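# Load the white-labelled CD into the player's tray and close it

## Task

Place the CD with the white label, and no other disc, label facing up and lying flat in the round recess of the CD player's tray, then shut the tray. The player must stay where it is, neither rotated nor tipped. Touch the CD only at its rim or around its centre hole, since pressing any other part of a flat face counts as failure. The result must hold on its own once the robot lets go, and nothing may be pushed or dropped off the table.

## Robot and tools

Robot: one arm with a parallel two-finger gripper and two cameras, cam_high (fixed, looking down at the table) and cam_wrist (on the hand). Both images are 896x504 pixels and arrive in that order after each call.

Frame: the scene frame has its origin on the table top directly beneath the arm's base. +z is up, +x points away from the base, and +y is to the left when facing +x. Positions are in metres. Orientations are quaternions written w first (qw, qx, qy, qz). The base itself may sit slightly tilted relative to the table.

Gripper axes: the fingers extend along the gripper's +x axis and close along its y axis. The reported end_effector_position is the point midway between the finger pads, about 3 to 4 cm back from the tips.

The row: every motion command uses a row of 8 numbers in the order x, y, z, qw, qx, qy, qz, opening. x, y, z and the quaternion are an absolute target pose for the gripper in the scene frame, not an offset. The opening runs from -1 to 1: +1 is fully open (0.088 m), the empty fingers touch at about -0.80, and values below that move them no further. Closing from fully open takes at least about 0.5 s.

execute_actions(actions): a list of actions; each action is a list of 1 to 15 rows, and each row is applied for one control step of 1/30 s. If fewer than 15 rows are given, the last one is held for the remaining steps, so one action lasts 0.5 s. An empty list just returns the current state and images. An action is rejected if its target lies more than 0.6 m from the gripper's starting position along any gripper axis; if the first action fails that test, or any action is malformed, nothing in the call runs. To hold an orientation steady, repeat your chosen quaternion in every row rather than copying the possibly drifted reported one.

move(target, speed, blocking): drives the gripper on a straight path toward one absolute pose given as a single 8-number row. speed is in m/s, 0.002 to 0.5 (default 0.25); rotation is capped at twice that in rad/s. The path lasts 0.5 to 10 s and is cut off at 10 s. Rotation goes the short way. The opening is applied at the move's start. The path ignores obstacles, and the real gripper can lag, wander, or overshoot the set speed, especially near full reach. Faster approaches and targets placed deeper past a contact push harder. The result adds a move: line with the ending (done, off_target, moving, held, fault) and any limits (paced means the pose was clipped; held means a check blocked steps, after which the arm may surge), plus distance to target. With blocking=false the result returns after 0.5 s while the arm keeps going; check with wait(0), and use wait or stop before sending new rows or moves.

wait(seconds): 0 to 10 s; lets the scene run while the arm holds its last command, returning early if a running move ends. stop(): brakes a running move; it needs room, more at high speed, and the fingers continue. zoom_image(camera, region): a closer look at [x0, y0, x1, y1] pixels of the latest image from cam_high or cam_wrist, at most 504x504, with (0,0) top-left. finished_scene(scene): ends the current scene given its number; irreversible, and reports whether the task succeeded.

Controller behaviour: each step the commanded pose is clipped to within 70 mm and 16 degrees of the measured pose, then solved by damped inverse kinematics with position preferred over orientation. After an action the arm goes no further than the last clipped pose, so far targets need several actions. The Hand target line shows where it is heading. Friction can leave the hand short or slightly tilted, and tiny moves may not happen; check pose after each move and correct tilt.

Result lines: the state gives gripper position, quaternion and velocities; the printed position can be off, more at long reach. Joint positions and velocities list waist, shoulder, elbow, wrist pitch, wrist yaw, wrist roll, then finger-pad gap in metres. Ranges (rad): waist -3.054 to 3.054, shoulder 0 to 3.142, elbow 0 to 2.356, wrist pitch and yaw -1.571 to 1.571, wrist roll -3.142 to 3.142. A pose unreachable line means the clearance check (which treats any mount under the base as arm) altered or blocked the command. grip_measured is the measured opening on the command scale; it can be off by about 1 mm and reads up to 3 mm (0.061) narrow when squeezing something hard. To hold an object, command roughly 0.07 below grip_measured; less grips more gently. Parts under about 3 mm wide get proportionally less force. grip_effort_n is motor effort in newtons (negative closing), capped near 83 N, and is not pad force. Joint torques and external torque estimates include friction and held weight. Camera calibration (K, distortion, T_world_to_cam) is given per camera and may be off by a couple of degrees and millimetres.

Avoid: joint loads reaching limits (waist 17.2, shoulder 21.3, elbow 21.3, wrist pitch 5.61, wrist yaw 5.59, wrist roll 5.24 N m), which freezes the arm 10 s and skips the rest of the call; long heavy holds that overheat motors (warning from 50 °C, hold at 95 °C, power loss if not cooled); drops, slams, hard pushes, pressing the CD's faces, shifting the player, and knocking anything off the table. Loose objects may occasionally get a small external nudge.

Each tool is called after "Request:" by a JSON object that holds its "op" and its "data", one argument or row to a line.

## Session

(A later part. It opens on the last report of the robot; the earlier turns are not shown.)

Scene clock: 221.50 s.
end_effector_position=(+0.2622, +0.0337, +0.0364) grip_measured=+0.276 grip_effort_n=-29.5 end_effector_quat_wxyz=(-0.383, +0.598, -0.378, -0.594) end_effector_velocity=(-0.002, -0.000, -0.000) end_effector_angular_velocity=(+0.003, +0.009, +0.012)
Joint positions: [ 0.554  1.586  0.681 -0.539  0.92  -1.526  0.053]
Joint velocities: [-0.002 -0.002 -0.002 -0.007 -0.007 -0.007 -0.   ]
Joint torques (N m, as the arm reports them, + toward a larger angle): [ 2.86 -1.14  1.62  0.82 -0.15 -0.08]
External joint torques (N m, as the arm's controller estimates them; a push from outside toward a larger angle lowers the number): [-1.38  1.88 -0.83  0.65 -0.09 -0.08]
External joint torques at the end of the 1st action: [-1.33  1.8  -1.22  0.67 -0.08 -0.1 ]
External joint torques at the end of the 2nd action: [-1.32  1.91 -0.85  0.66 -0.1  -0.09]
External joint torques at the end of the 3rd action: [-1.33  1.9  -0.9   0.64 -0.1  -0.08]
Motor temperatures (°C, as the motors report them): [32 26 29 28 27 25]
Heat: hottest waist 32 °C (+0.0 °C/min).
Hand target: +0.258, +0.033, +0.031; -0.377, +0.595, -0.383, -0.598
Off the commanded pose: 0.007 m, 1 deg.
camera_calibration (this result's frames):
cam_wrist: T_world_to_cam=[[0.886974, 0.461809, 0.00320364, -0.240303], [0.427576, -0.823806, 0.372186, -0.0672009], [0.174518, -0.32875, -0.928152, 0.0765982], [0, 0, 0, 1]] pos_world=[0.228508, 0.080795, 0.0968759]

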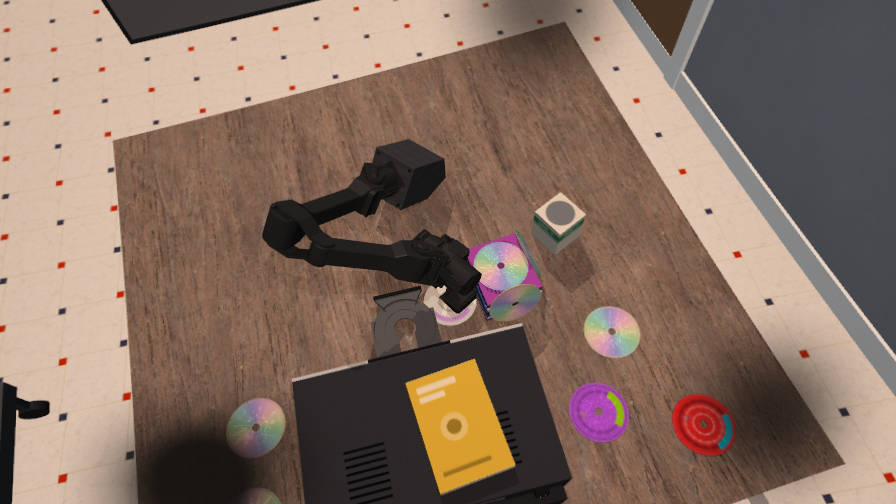

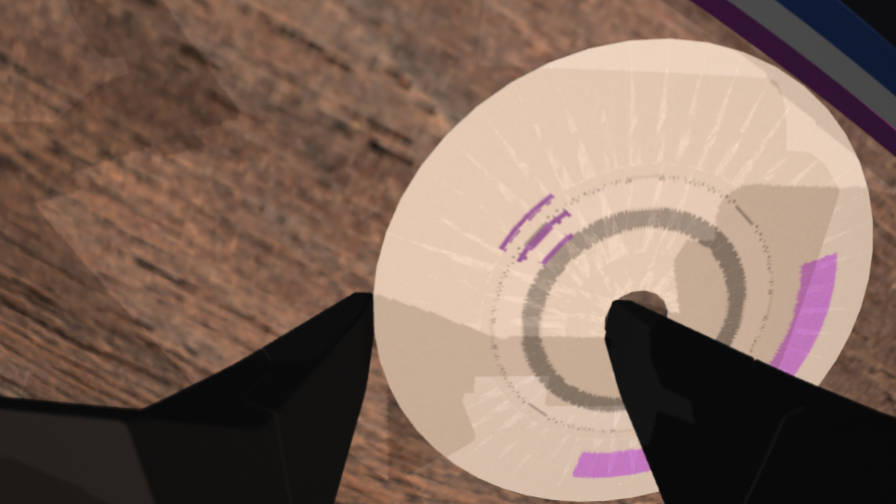

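Request:
{"op": "execute_actions", "data": {
  "actions": [
    [[0.260,0.033,0.0335,0.380,-0.596,0.380,0.596,0.265]],
    [[0.2622,0.0337,0.0364,0.383,-0.598,0.378,0.594,0.265]],
    [[0.2635,0.0337,0.038,0.386,-0.600,0.375,0.592,0.265]],
    [[0.2645,0.0337,0.0395,0.388,-0.601,0.373,0.591,0.265]],
    [[0.2645,0.0335,0.041,0.388,-0.601,0.373,0.591,0.265]],
    [[0.2645,0.033,0.043,0.388,-0.601,0.373,0.591,0.265]]
  ]
}}

Scene clock: 233.30 s.
end_effector_position=(+0.2619, +0.0332, +0.0406) grip_measured=+0.268 grip_effort_n=-18.4 end_effector_quat_wxyz=(-0.383, +0.600, -0.374, -0.595) end_effector_velocity=(-0.004, +0.002, -0.001) end_effector_angular_velocity=(+0.015, +0.018, +0.001)
Joint positions: [ 0.567  1.572  0.681 -0.558  0.921 -1.52   0.052]
Joint velocities: [-0.002  0.002 -0.002 -0.007 -0.022  0.007 -0.   ]
Joint torques (N m, as the arm reports them, + toward a larger angle): [ 4.61 -2.92  3.46 -0.02  0.    0.12]
External joint torques (N m, as the arm's controller estimates them; a push from outside toward a larger angle lowers the number): [ 0.41 -0.02  0.99 -0.19  0.06  0.12]
External joint torques at the end of the 2nd action: [-0.14  0.84  0.35  0.08 -0.01  0.06]
External joint torques at the end of the 3rd action: [ 0.24  0.22  0.    0.41  0.01 -0.09]
External joint torques at the end of the 4th action: [ 0.41  0.04  0.03  0.11  0.02 -0.08]
External joint torques at the end of the 5th action: [ 0.39  0.03  0.42 -0.2   0.04  0.09]
Motor temperatures (°C, as the motors report them): [32 26 29 29 27 25]
Heat: hottest waist 32 °C (+0.0 °C/min).
Hand target: +0.264, +0.033, +0.043; -0.388, +0.601, -0.373, -0.591
Off the commanded pose: 0.004 m, 1 deg.
camera_calibration (this result's frames):
cam_wrist: T_world_to_cam=[[0.883605, 0.468126, 0.0100567, -0.239368], [0.431357, -0.822181, 0.371415, -0.0700273], [0.182137, -0.323846, -0.928413, 0.0782139], [0, 0, 0, 1]] pos_world=[0.227468, 0.0798084, 0.101031]

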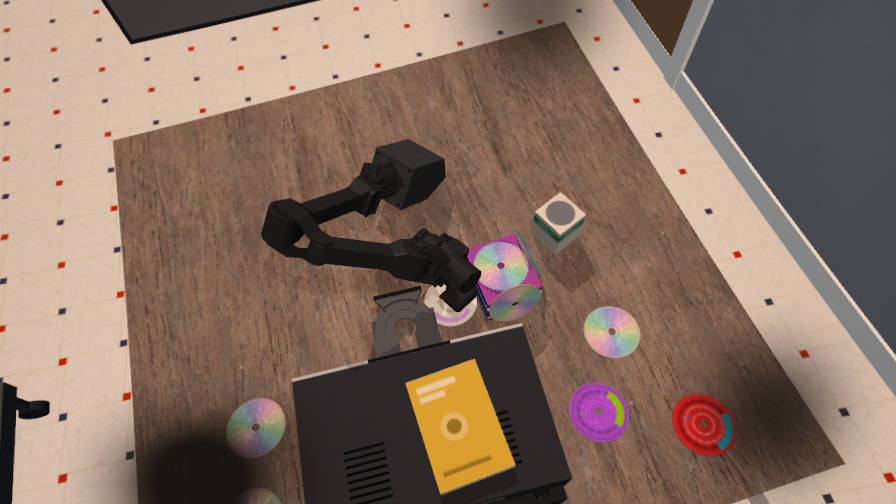

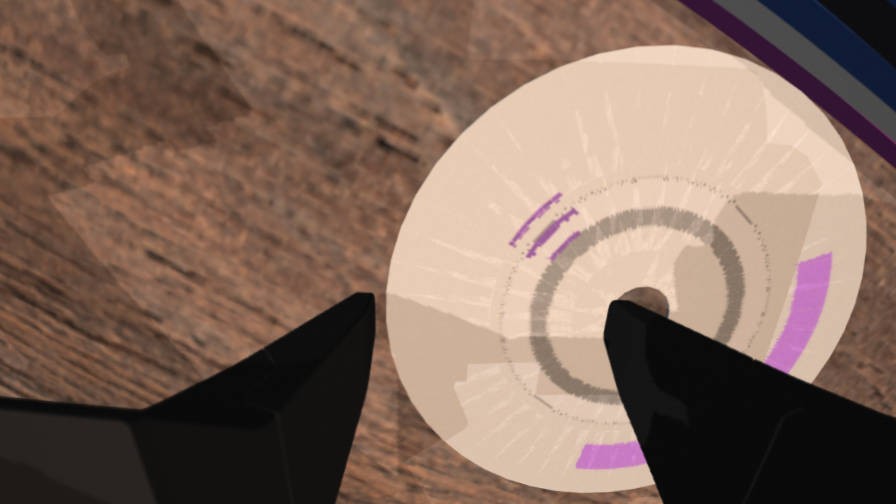

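Request:
{"op": "execute_actions", "data": {
  "actions": [
    [[0.266,0.034,0.048,0.383,-0.598,0.378,0.594,0.46]],
    [[0.267,0.034,0.051,0.378,-0.595,0.382,0.597,0.46]],
    [[0.264,0.0335,0.046,0.378,-0.595,0.382,0.597,0.46]],
    [[0.262,0.033,0.042,0.378,-0.595,0.382,0.597,0.46]],
    [[0.2615,0.033,0.039,0.378,-0.595,0.382,0.597,0.46]]
  ]
}}

Scene clock: 253.57 s.
end_effector_position=(+0.2641, +0.0331, +0.0406) grip_measured=+0.457 grip_effort_n=16.5 end_effector_quat_wxyz=(-0.382, +0.595, -0.382, -0.595) end_effector_velocity=(+0.001, +0.001, -0.001) end_effector_angular_velocity=(+0.007, +0.001, +0.015)
Joint positions: [ 0.564  1.59   0.706 -0.59   0.921 -1.49   0.061]
Joint velocities: [-0.002  0.002  0.002  0.007 -0.007 -0.022  0.   ]
Joint torques (N m, as the arm reports them, + toward a larger angle): [ 4.04 -2.01  1.9   0.32 -0.09 -0.05]
External joint torques (N m, as the arm's controller estimates them; a push from outside toward a larger angle lowers the number): [-0.27  0.99 -0.64  0.15 -0.03 -0.05]
External joint torques at the end of the 1st action: [ 0.39  1.26  1.37 -0.15  0.09  0.11]
External joint torques at the end of the 2nd action: [ 0.48  1.31  1.59 -0.17  0.03  0.12]
External joint torques at the end of the 3rd action: [-0.19  1.   -0.56  0.14  0.02 -0.1 ]
External joint torques at the end of the 4th action: [-0.13  0.81 -0.67  0.17 -0.01 -0.04]
Motor temperatures (°C, as the motors report them): [33 26 30 28 27 25]
Heat: hottest waist 33 °C (+1.0 °C/min).
Hand target: +0.261, +0.033, +0.039; -0.378, +0.595, -0.382, -0.597
Off the commanded pose: 0.003 m, 1 deg.
camera_calibration (this result's frames):
cam_wrist: T_world_to_cam=[[0.889494, 0.456901, -0.00642582, -0.241828], [0.426254, -0.824601, 0.371943, -0.0697133], [0.164642, -0.33358, -0.928233, 0.0826998], [0, 0, 0, 1]] pos_world=[0.231205, 0.0805929, 0.10114]

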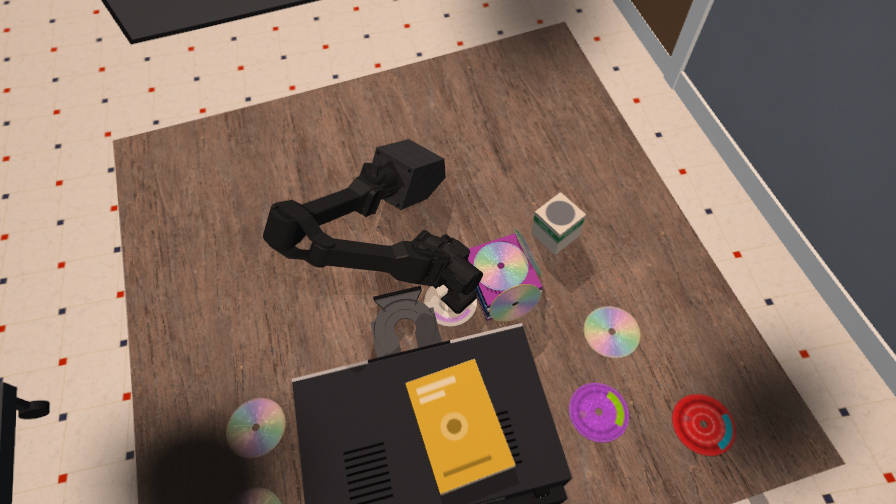

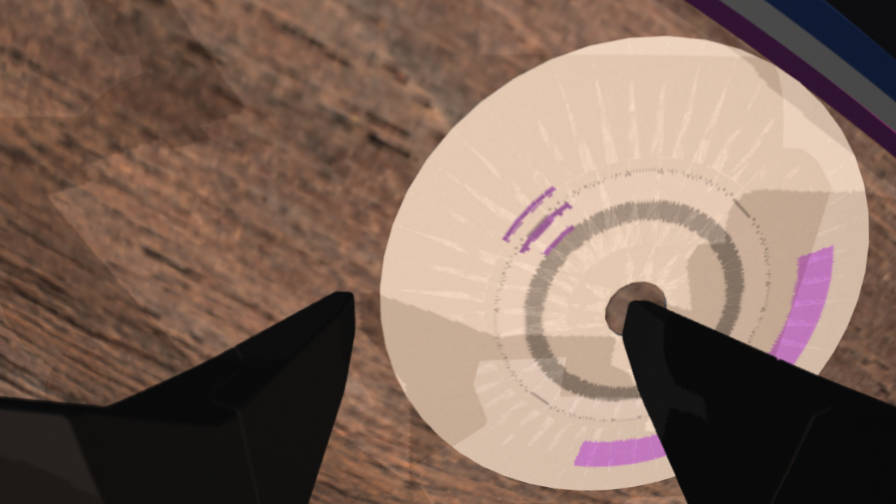

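Request:
{"op": "execute_actions", "data": {
  "actions": [
    [[0.2615,0.033,0.037,0.378,-0.595,0.382,0.597,0.48]],
    [[0.2615,0.033,0.035,0.378,-0.595,0.382,0.597,0.48]],
    [[0.2615,0.033,0.0335,0.3746,-0.5926,0.3854,0.5994,0.48]],
    [[0.260,0.033,0.0335,0.3746,-0.5926,0.3854,0.5994,0.48],[0.259,0.033,0.0335,0.3746,-0.5926,0.3854,0.5994,0.48],[0.258,0.033,0.0335,0.3746,-0.5926,0.3854,0.5994,0.48]],
    [[0.257,0.0325,0.0335,0.3746,-0.5926,0.3854,0.5994,0.48],[0.256,0.0325,0.0335,0.3746,-0.5926,0.3854,0.5994,0.48],[0.255,0.0325,0.0335,0.3746,-0.5926,0.3854,0.5994,0.48],[0.254,0.0325,0.0335,0.3746,-0.5926,0.3854,0.5994,0.48]],
    [[0.253,0.032,0.0335,0.3746,-0.5926,0.3854,0.5994,0.48],[0.252,0.032,0.0335,0.3746,-0.5926,0.3854,0.5994,0.48],[0.251,0.032,0.0335,0.3746,-0.5926,0.3854,0.5994,0.48],[0.250,0.032,0.0335,0.3746,-0.5926,0.3854,0.5994,0.48]]
  ]
}}

Scene clock: 268.13 s.
end_effector_position=(+0.2575, +0.0332, +0.0365) grip_measured=+0.477 grip_effort_n=14.2 end_effector_quat_wxyz=(-0.384, +0.594, -0.384, -0.593) end_effector_velocity=(-0.005, +0.000, -0.000) end_effector_angular_velocity=(+0.012, +0.024, +0.009)
Joint positions: [ 0.56   1.585  0.672 -0.553  0.922 -1.493  0.062]
Joint velocities: [-0.002 -0.002 -0.002 -0.022 -0.022  0.007 -0.   ]
Joint torques (N m, as the arm reports them, + toward a larger angle): [ 3.68 -1.94  0.78 -0.14 -0.19  0.06]
External joint torques (N m, as the arm's controller estimates them; a push from outside toward a larger angle lowers the number): [-0.52  1.01 -1.63 -0.29 -0.13  0.06]
External joint torques at the end of the 2nd action: [-0.31  1.37 -0.59  0.25 -0.07 -0.08]
External joint torques at the end of the 3rd action: [-0.74  2.18  0.44 -0.26 -0.13  0.06]
External joint torques at the end of the 4th action: [-0.44  1.67 -1.2  -0.04 -0.12  0.09]
External joint torques at the end of the 5th action: [-0.39  1.06 -1.87 -0.31 -0.14  0.07]
Motor temperatures (°C, as the motors report them): [33 26 29 28 27 25]
Heat: hottest waist 33 °C (+0.0 °C/min).
Hand target: +0.250, +0.032, +0.034; -0.375, +0.593, -0.386, -0.599
Off the commanded pose: 0.008 m, 1 deg.
camera_calibration (this result's frames):
cam_wrist: T_world_to_cam=[[0.892163, 0.451678, -0.00561616, -0.236536], [0.420882, -0.826693, 0.373413, -0.0638572], [0.16402, -0.335509, -0.927648, 0.080288], [0, 0, 0, 1]] pos_world=[0.224736, 0.0809853, 0.0969957]

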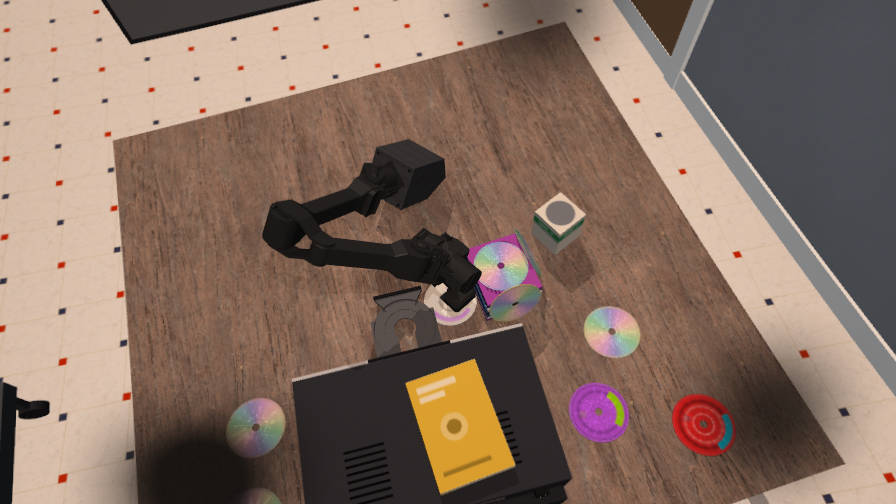

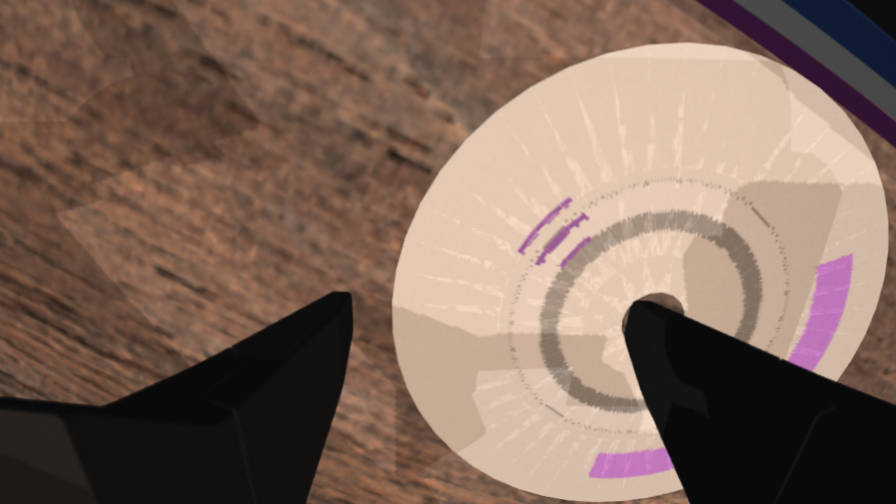

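Dragging works. Continue.

Request:
{"op": "execute_actions", "data": {
  "actions": [
    [[0.247,0.031,0.034,0.3746,-0.5926,0.3854,0.5994,0.48]],
    [[0.243,0.0305,0.034,0.3746,-0.5926,0.3854,0.5994,0.48]],
    [[0.239,0.030,0.034,0.3746,-0.5926,0.3854,0.5994,0.48]],
    [[0.235,0.030,0.034,0.3746,-0.5926,0.3854,0.5994,0.48]],
    [[0.231,0.030,0.034,0.3746,-0.5926,0.3854,0.5994,0.48]]
  ]
}}

Request:
{"op": "execute_actions", "data": {
  "actions": [
    [[0.227,0.030,0.034,0.3746,-0.5926,0.3854,0.5994,0.48]],
    [[0.223,0.030,0.034,0.3746,-0.5926,0.3854,0.5994,0.48]],
    [[0.219,0.030,0.034,0.3746,-0.5926,0.3854,0.5994,0.48]],
    [[0.215,0.030,0.034,0.3746,-0.5926,0.3854,0.5994,0.48]],
    [[0.211,0.030,0.034,0.3746,-0.5926,0.3854,0.5994,0.48]]
  ]
}}

Scene clock: 278.27 s.
end_effector_position=(+0.2377, +0.0315, +0.0365) grip_measured=+0.477 grip_effort_n=14.2 end_effector_quat_wxyz=(-0.383, +0.594, -0.384, -0.595) end_effector_velocity=(-0.003, +0.001, -0.000) end_effector_angular_velocity=(+0.004, +0.009, +0.004)
Joint positions: [ 0.582  1.553  0.6   -0.545  0.922 -1.456  0.062]
Joint velocities: [ 0.002  0.002 -0.002 -0.007 -0.007  0.007 -0.   ]
Joint torques (N m, as the arm reports them, + toward a larger angle): [ 3.51 -1.78  0.68 -0.12 -0.14  0.13]
External joint torques (N m, as the arm's controller estimates them; a push from outside toward a larger angle lowers the number): [-0.39  0.89 -1.77 -0.3  -0.08  0.12]
External joint torques at the end of the 1st action: [-0.47  0.87 -1.58 -0.52 -0.12  0.09]
External joint torques at the end of the 2nd action: [-0.44  0.82 -1.69 -0.29 -0.1   0.08]
External joint torques at the end of the 3rd action: [-0.43  0.84 -1.75 -0.31 -0.1   0.09]
External joint torques at the end of the 4th action: [-0.43  0.87 -1.71 -0.28 -0.08  0.11]
Motor temperatures (°C, as the motors report them): [33 26 29 28 27 25]
Heat: hottest waist 33 °C (+1.0 °C/min).
Hand target: +0.231, +0.030, +0.034; -0.375, +0.593, -0.385, -0.600
Off the commanded pose: 0.007 m, 1 deg.
camera_calibration (this result's frames):
cam_wrist: T_world_to_cam=[[0.891309, 0.453321, -0.00825817, -0.21784], [0.423583, -0.826067, 0.37174, -0.0575507], [0.161696, -0.334833, -0.9283, 0.0834345], [0, 0, 0, 1]] pos_world=[0.205049, 0.0791473, 0.0970472]

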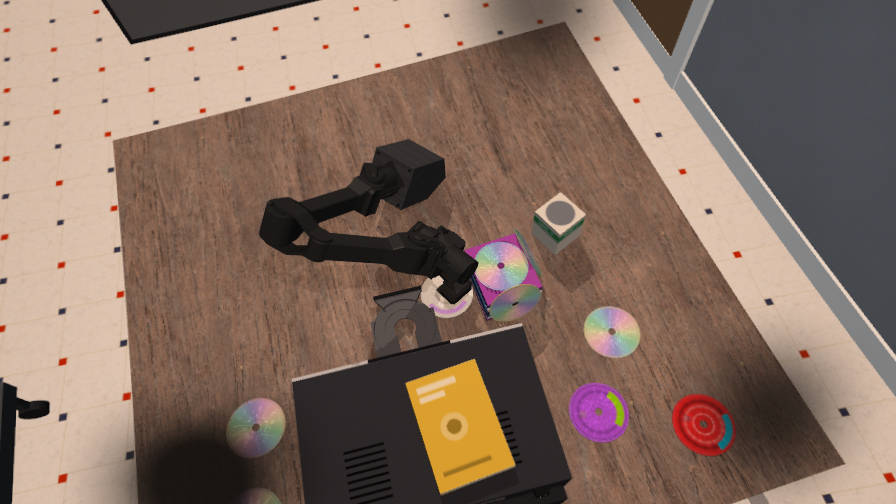

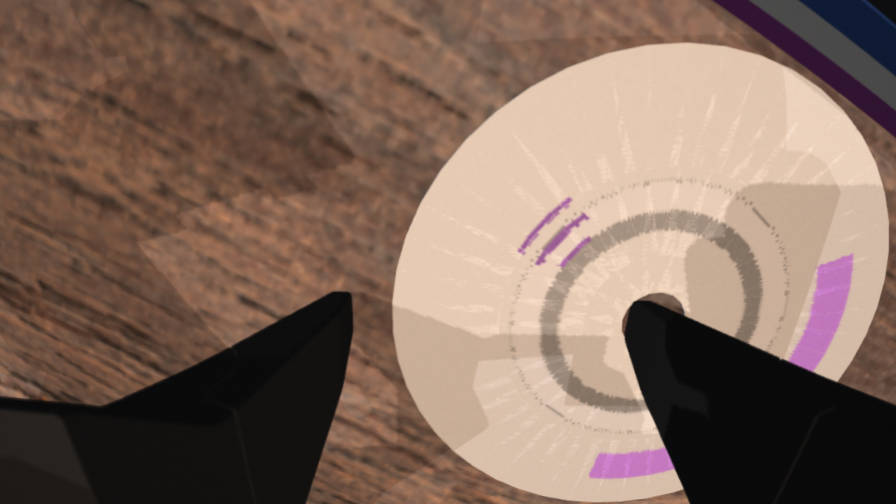

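Scene clock: 280.77 s.
end_effector_position=(+0.2176, +0.0319, +0.0363) grip_measured=+0.477 grip_effort_n=14.7 end_effector_quat_wxyz=(-0.383, +0.593, -0.384, -0.595) end_effector_velocity=(-0.001, -0.002, -0.000) end_effector_angular_velocity=(-0.010, +0.001, -0.003)
Joint positions: [ 0.613  1.535  0.531 -0.537  0.922 -1.403  0.062]
Joint velocities: [-0.002 -0.002 -0.002 -0.007  0.007  0.007 -0.   ]
Joint torques (N m, as the arm reports them, + toward a larger angle): [ 3.36 -1.52  0.6  -0.14 -0.12  0.07]
External joint torques (N m, as the arm's controller estimates them; a push from outside toward a larger angle lowers the number): [-0.24  0.85 -1.77 -0.29 -0.06  0.07]
External joint torques at the end of the 1st action: [-0.36  0.87 -1.78 -0.28 -0.07  0.09]
External joint torques at the end of the 2nd action: [-0.29  0.83 -1.55 -0.27 -0.07  0.11]
External joint torques at the end of the 3rd action: [-0.4   0.87 -1.7  -0.3  -0.05  0.11]
External joint torques at the end of the 4th action: [-0.41  0.84 -1.76 -0.3  -0.06  0.07]
Motor temperatures (°C, as the motors report them): [33 26 29 28 27 25]
Heat: hottest waist 33 °C (+1.0 °C/min).
Hand target: +0.211, +0.030, +0.034; -0.375, +0.593, -0.385, -0.600
Off the commanded pose: 0.007 m, 1 deg.
camera_calibration (this result's frames):
cam_wrist: T_world_to_cam=[[0.891661, 0.452627, -0.00831789, -0.200159], [0.423222, -0.82693, 0.370229, -0.0484445], [0.160697, -0.333639, -0.928903, 0.0868957], [0, 0, 0, 1]] pos_world=[0.185013, 0.0795288, 0.0969883]

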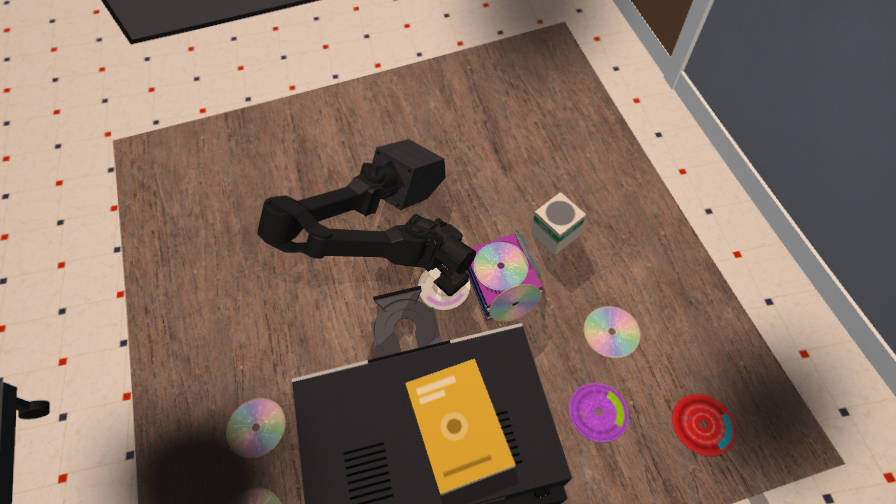

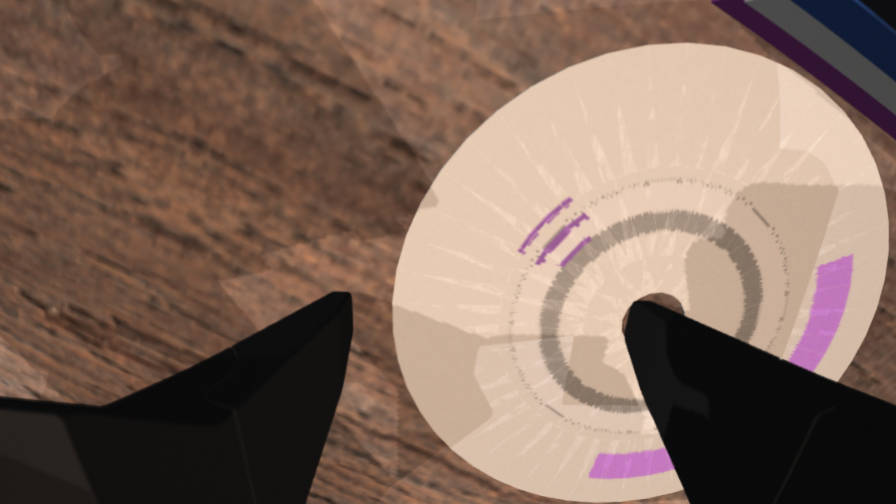

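Request:
{"op": "move", "data": {
  "target": [0.222,0.032,0.06,0.380,-0.596,0.380,0.596,0.48],
  "speed": 0.04
}}

Request:
{"op": "move", "data": {
  "target": [0.250,0.014,0.062,0,-0.7071,0,0.7071,0.46],
  "speed": 0.25
}}

Request:
{"op": "move", "data": {
  "target": [0.2495,0.014,0.043,0,-0.7071,0,0.7071,0.46],
  "speed": 0.02
}}

Request:
{"op": "zoom_image", "data": {
  "camera": "cam_high",
  "region": [340,200,560,350]
}}

Scene clock: 290.17 s.
end_effector_position=(+0.2187, +0.0312, +0.0574) grip_measured=+0.477 grip_effort_n=14.2 end_effector_quat_wxyz=(-0.374, +0.597, -0.381, -0.599) end_effector_velocity=(-0.003, -0.003, +0.001) end_effector_angular_velocity=(-0.017, +0.007, +0.026)
Joint positions: [ 0.696  1.529  0.595 -0.729  0.922 -1.276  0.062]
Joint velocities: [ 0.007  0.002  0.002 -0.037  0.007  0.007  0.   ]
Joint torques (N m, as the arm reports them, + toward a larger angle): [ 3.97 -2.07  4.25 -0.06 -0.09  0.09]
External joint torques (N m, as the arm's controller estimates them; a push from outside toward a larger angle lowers the number): [ 0.31  0.19  1.43 -0.22 -0.04  0.09]
Motor temperatures (°C, as the motors report them): [33 26 29 28 27 25]
Heat: hottest waist 33 °C (+1.0 °C/min).
Hand target: +0.222, +0.032, +0.060; -0.380, +0.596, -0.380, -0.596
Off the commanded pose: 0.004 m, 1 deg.
move: done
camera_calibration (this result's frames):
cam_wrist: T_world_to_cam=[[0.881838, 0.471303, -0.0153277, -0.198646], [0.442251, -0.815327, 0.373704, -0.0620436], [0.163631, -0.336326, -0.927421, 0.105374], [0, 0, 0, 1]] pos_world=[0.18537, 0.0784766, 0.117868]

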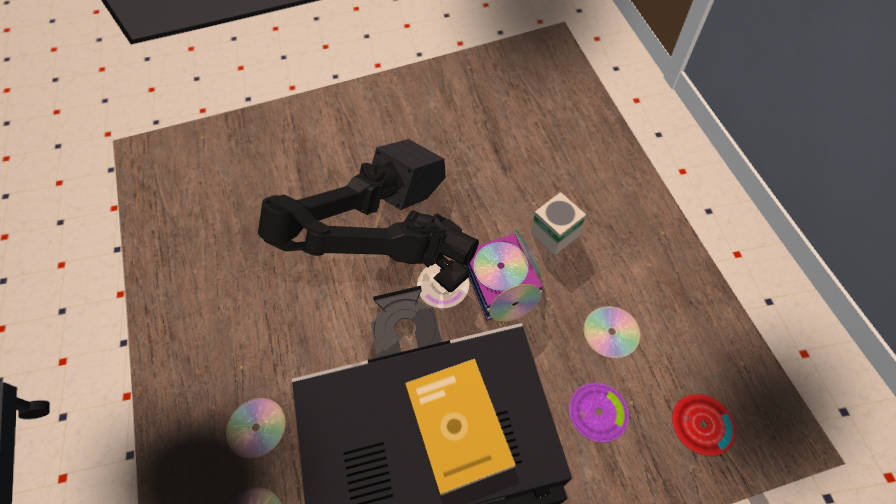

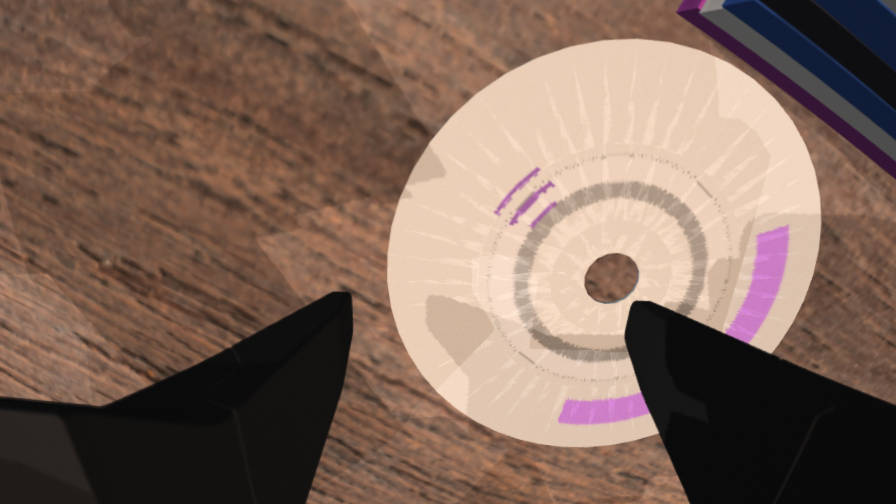

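Scene clock: 292.87 s.
end_effector_position=(+0.2461, +0.0150, +0.0607) grip_measured=+0.463 grip_effort_n=-18.4 end_effector_quat_wxyz=(+0.004, +0.704, +0.002, -0.710) end_effector_velocity=(-0.004, -0.002, +0.000) end_effector_angular_velocity=(-0.001, +0.014, +0.049)
Joint positions: [ 0.62   1.473  0.672 -0.758  0.922 -2.54   0.062]
Joint velocities: [-0.002 -0.007 -0.002 -0.022 -0.007 -0.037 -0.   ]
Joint torques (N m, as the arm reports them, + toward a larger angle): [ 3.47 -2.25  4.24  0.08  0.01 -0.07]
External joint torques (N m, as the arm's controller estimates them; a push from outside toward a larger angle lowers the number): [-0.24  0.22  1.48 -0.03  0.04 -0.07]
Motor temperatures (°C, as the motors report them): [33 26 29 28 27 25]
Heat: hottest waist 33 °C (+1.0 °C/min).
Hand target: +0.250, +0.014, +0.062; +0.000, +0.707, -0.000, -0.707
Off the commanded pose: 0.004 m, 1 deg.
move: done
camera_calibration (this result's frames):
cam_wrist: T_world_to_cam=[[-0.0551733, 0.998443, -0.0081939, 0.00707247], [0.929622, 0.0543615, 0.364482, -0.221013], [0.36436, 0.0124924, -0.931175, 0.0441271], [0, 0, 0, 1]] pos_world=[0.189771, 0.00440189, 0.121703]

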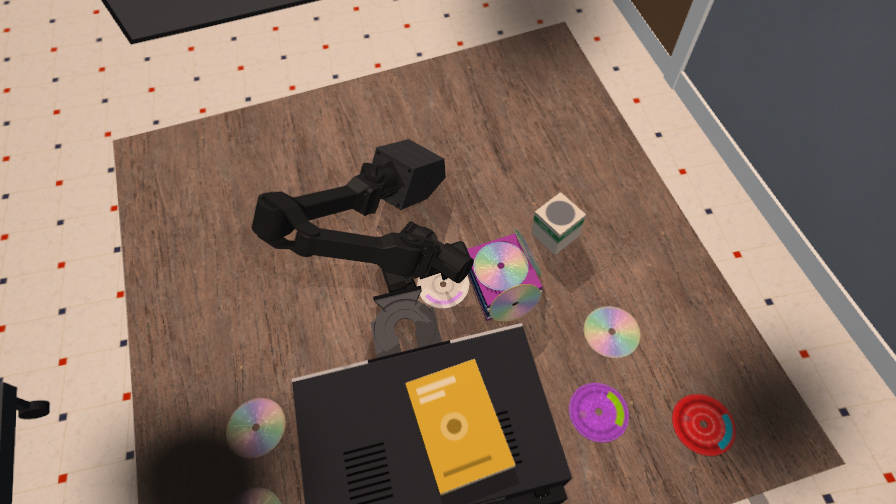

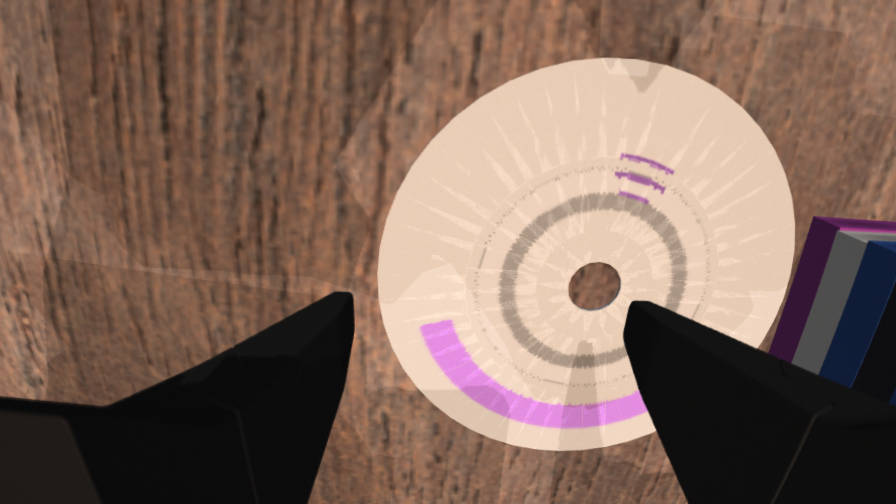

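Scene clock: 294.03 s.
end_effector_position=(+0.2522, +0.0137, +0.0447) grip_measured=+0.463 grip_effort_n=-18.4 end_effector_quat_wxyz=(-0.003, +0.709, -0.003, -0.705) end_effector_velocity=(-0.004, -0.000, -0.001) end_effector_angular_velocity=(+0.002, +0.011, +0.030)
Joint positions: [ 0.549  1.473  0.638 -0.609  0.922 -2.658  0.062]
Joint velocities: [-0.002 -0.002 -0.007 -0.007 -0.007 -0.022  0.   ]
Joint torques (N m, as the arm reports them, + toward a larger angle): [ 3.48 -1.68  1.94  0.35 -0.15 -0.1 ]
External joint torques (N m, as the arm's controller estimates them; a push from outside toward a larger angle lowers the number): [-0.24  0.96 -0.59  0.23 -0.12 -0.1 ]
Motor temperatures (°C, as the motors report them): [33 26 29 28 27 25]
Heat: hottest waist 33 °C (+1.0 °C/min).
Hand target: +0.249, +0.014, +0.043; +0.000, +0.707, -0.000, -0.707
Off the commanded pose: 0.003 m, 1 deg.
move: done
camera_calibration (this result's frames):
cam_wrist: T_world_to_cam=[[-0.0387306, 0.999229, -0.00640864, 0.00440283], [0.925349, 0.0382861, 0.377178, -0.22012], [0.377132, 0.0086781, -0.926119, 0.0236245], [0, 0, 0, 1]] pos_world=[0.194949, 0.00382309, 0.104932]

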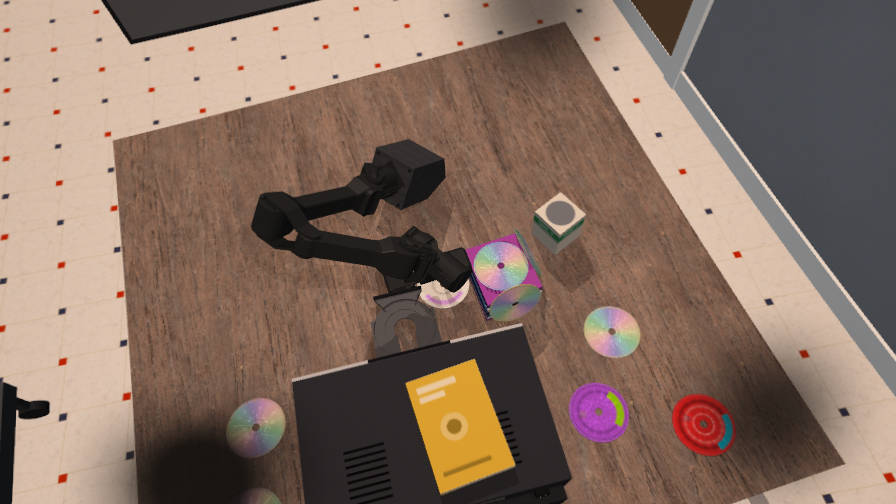

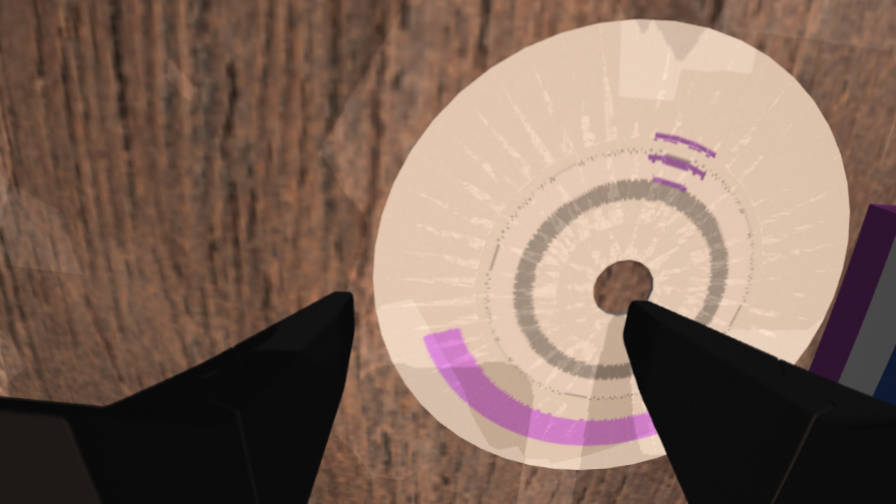

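Region (340, 200, 560, 350) of cam_high's 896x504 image, scaled by 2.291, with more detail than that image has; it fills the top 344 rows of this view, and the rest is white.

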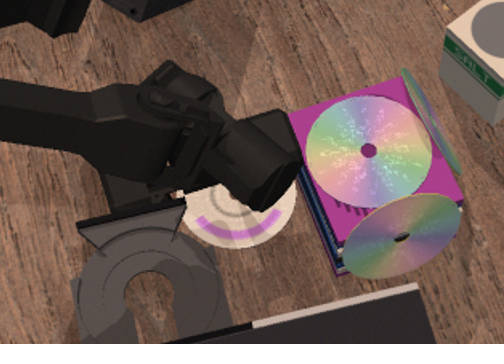

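Request:
{"op": "execute_actions", "data": {
  "actions": [
    [[0.247,0.014,0.042,0.004,-0.7071,-0.004,0.7071,0.46]],
    [[0.2455,0.014,0.040,0.007,-0.7071,-0.007,0.7071,0.46]],
    [[0.2455,0.014,0.038,0.007,-0.7071,-0.007,0.7071,0.46]]
  ]
}}

Scene clock: 301.37 s.
end_effector_position=(+0.2476, +0.0141, +0.0386) grip_measured=+0.463 grip_effort_n=-18.8 end_effector_quat_wxyz=(-0.006, +0.708, +0.005, -0.706) end_effector_velocity=(-0.000, +0.001, -0.000) end_effector_angular_velocity=(+0.007, +0.000, +0.015)
Joint positions: [ 0.527  1.46   0.603 -0.551  0.904 -2.706  0.062]
Joint velocities: [-0.002 -0.002 -0.002  0.007 -0.007 -0.022 -0.001]
Joint torques (N m, as the arm reports them, + toward a larger angle): [ 3.33 -2.39  1.87  0.34 -0.24 -0.09]
External joint torques (N m, as the arm's controller estimates them; a push from outside toward a larger angle lowers the number): [-0.28  0.24 -0.6   0.2  -0.21 -0.09]
External joint torques at the end of the 1st action: [-0.25  0.03 -0.55  0.21 -0.22 -0.08]
External joint torques at the end of the 2nd action: [-0.31  0.06 -0.67  0.13 -0.21 -0.06]
Motor temperatures (°C, as the motors report them): [32 26 29 28 27 25]
Heat: hottest waist 32 °C (-1.0 °C/min).
Hand target: +0.246, +0.014, +0.038; -0.007, +0.707, +0.007, -0.707
Off the commanded pose: 0.002 m, 0 deg.
camera_calibration (this result's frames):
cam_wrist: T_world_to_cam=[[-0.0443602, 0.998972, 0.00934736, 0.00456447], [0.925923, 0.0375997, 0.375836, -0.213625], [0.375098, 0.0253271, -0.926639, 0.0200411], [0, 0, 0, 1]] pos_world=[0.190485, 0.00296488, 0.0988161]

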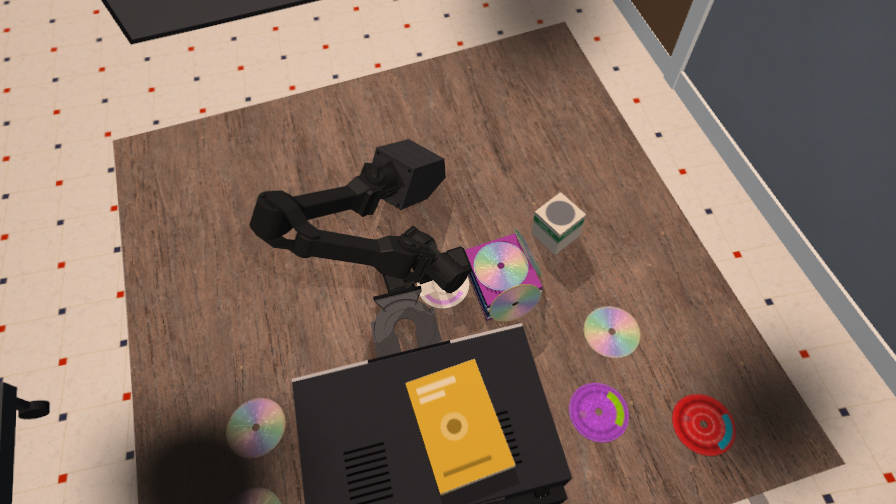

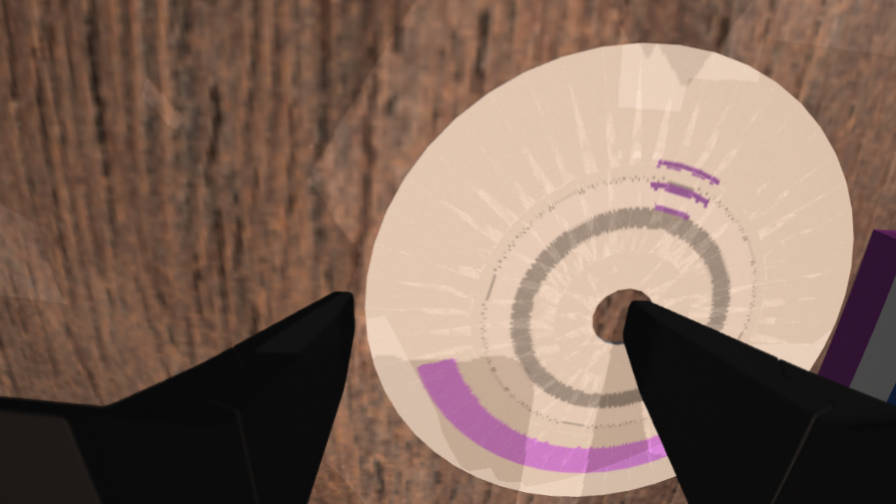

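Request:
{"op": "execute_actions", "data": {
  "actions": [
    [[0.2455,0.014,0.0362,0.007,-0.7071,-0.007,0.7071,0.42]],
    [[0.2455,0.014,0.0345,0.007,-0.7071,-0.007,0.7071,0.42]],
    [[0.2455,0.014,0.0335,0.007,-0.7071,-0.007,0.7071,0.40]],
    [[0.2455,0.014,0.0335,0.007,-0.7071,-0.007,0.7071,0.375]],
    [[0.2455,0.015,0.0335,0.007,-0.7071,-0.007,0.7071,0.35]]
  ]
}}

Scene clock: 309.30 s.
end_effector_position=(+0.2475, +0.0126, +0.0366) grip_measured=+0.354 grip_effort_n=-23.0 end_effector_quat_wxyz=(-0.002, +0.711, +0.005, -0.703) end_effector_velocity=(-0.002, -0.000, -0.000) end_effector_angular_velocity=(+0.004, +0.009, +0.012)
Joint positions: [ 0.519  1.454  0.591 -0.526  0.911 -2.73   0.056]
Joint velocities: [-0.002 -0.002 -0.002 -0.007 -0.007 -0.007 -0.   ]
Joint torques (N m, as the arm reports them, + toward a larger angle): [ 2.79 -0.86  2.21  1.22 -0.5  -0.06]
External joint torques (N m, as the arm's controller estimates them; a push from outside toward a larger angle lowers the number): [-0.78  1.77 -0.23  1.07 -0.48 -0.06]
External joint torques at the end of the 1st action: [-0.26  0.44 -0.61  0.34 -0.22 -0.08]
External joint torques at the end of the 2nd action: [-0.79  0.94 -0.58  0.79 -0.26 -0.18]
External joint torques at the end of the 3rd action: [-1.08  1.18 -0.46  1.05 -0.33 -0.19]
External joint torques at the end of the 4th action: [-1.02  1.26 -0.4   1.06 -0.4  -0.19]
Motor temperatures (°C, as the motors report them): [32 26 29 28 27 25]
Heat: hottest waist 32 °C (-1.0 °C/min).
Hand target: +0.245, +0.015, +0.034; -0.007, +0.707, +0.007, -0.707
Off the commanded pose: 0.004 m, 1 deg.
camera_calibration (this result's frames):
cam_wrist: T_world_to_cam=[[-0.0492349, 0.99878, 0.00369294, 0.00747315], [0.922889, 0.0440795, 0.382534, -0.212255], [0.381905, 0.0222422, -0.923934, 0.0165099], [0, 0, 0, 1]] pos_world=[0.189951, 0.00152483, 0.0964212]

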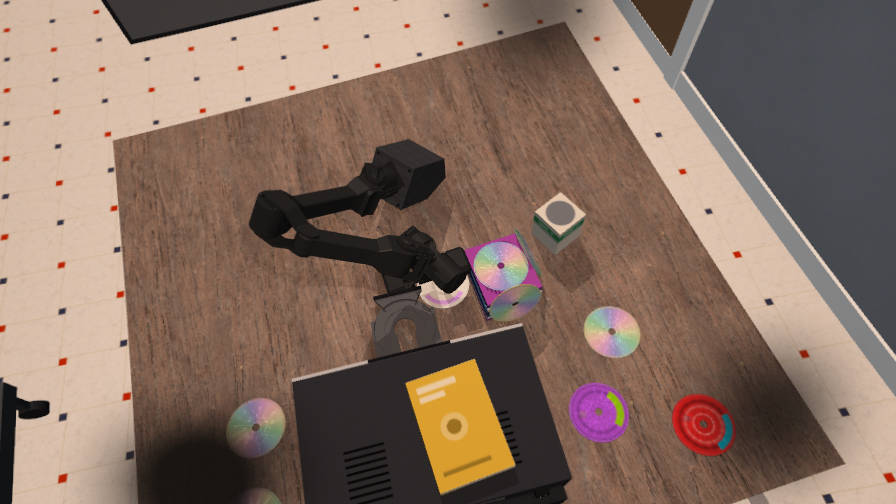

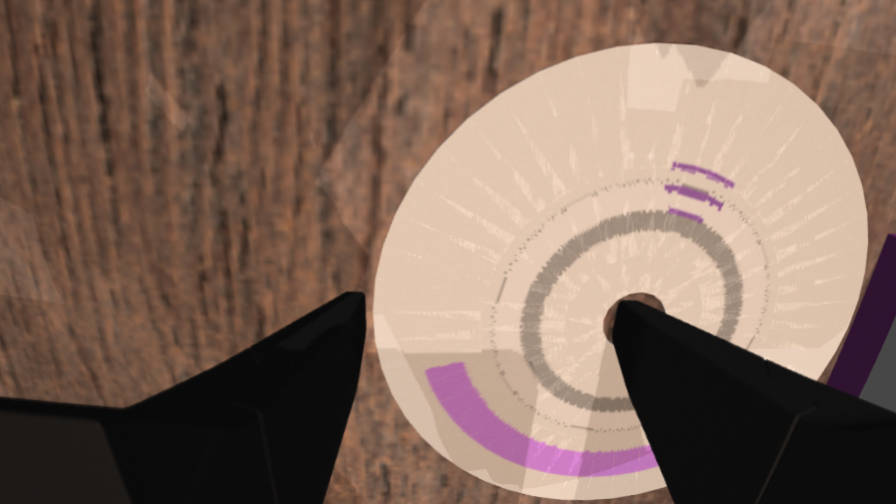

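Request:
{"op": "execute_actions", "data": {
  "actions": [
    [[0.2465,0.016,0.0348,0.007,-0.7071,-0.007,0.7071,0.35]],
    [[0.2465,0.0175,0.0348,0.007,-0.7071,-0.007,0.7071,0.35]],
    [[0.2465,0.019,0.0348,0.007,-0.7071,-0.007,0.7071,0.35]]
  ]
}}

Scene clock: 321.40 s.
end_effector_position=(+0.2469, +0.0132, +0.0361) grip_measured=+0.354 grip_effort_n=-22.1 end_effector_quat_wxyz=(+0.000, +0.711, -0.001, -0.703) end_effector_velocity=(-0.001, -0.001, +0.000) end_effector_angular_velocity=(-0.007, -0.001, +0.015)
Joint positions: [ 0.524  1.467  0.593 -0.529  0.922 -2.712  0.056]
Joint velocities: [ 0.002 -0.002 -0.002 -0.007  0.007 -0.007 -0.   ]
Joint torques (N m, as the arm reports them, + toward a larger angle): [ 3.62 -0.21  3.46  0.73 -0.76  0.07]
External joint torques (N m, as the arm's controller estimates them; a push from outside toward a larger angle lowers the number): [ 0.    2.45  1.02  0.59 -0.75  0.07]
External joint torques at the end of the 1st action: [-0.25  2.22  0.77  0.44 -0.46  0.06]
External joint torques at the end of the 2nd action: [-0.11  2.32  0.96  0.48 -0.62  0.05]
Motor temperatures (°C, as the motors report them): [32 26 29 29 27 25]
Heat: hottest waist 32 °C (-1.0 °C/min).
Hand target: +0.246, +0.019, +0.035; -0.007, +0.707, +0.007, -0.707
Off the commanded pose: 0.006 m, 1 deg.
camera_calibration (this result's frames):
cam_wrist: T_world_to_cam=[[-0.0449723, 0.998958, -0.00783613, 0.00623442], [0.923074, 0.0445528, 0.382034, -0.21163], [0.381985, 0.0099476, -0.924115, 0.0163837], [0, 0, 0, 1]] pos_world=[0.189372, 0.0030378, 0.096039]

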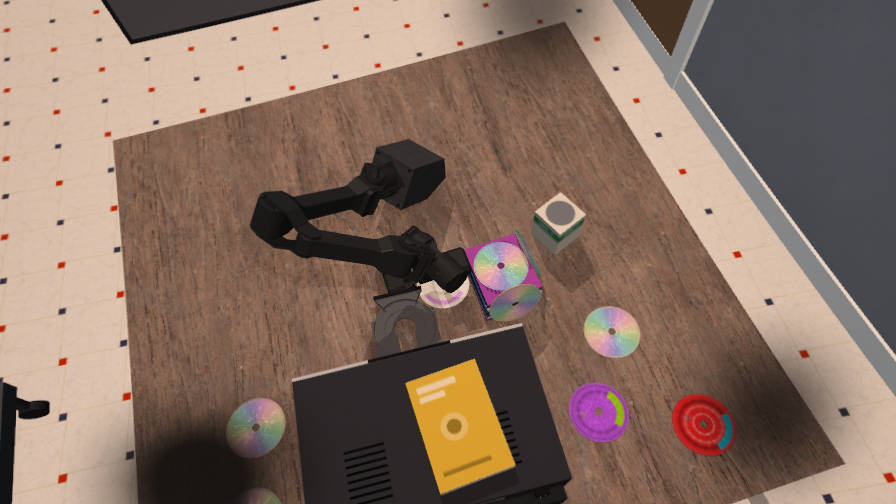

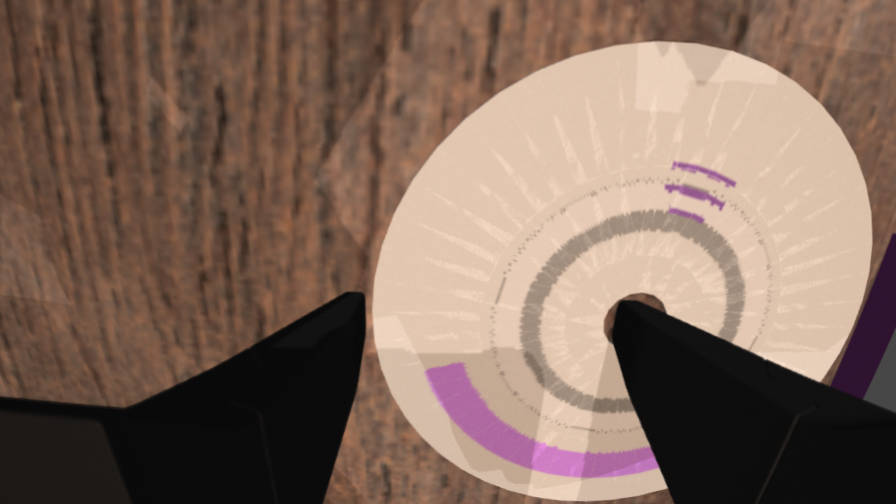

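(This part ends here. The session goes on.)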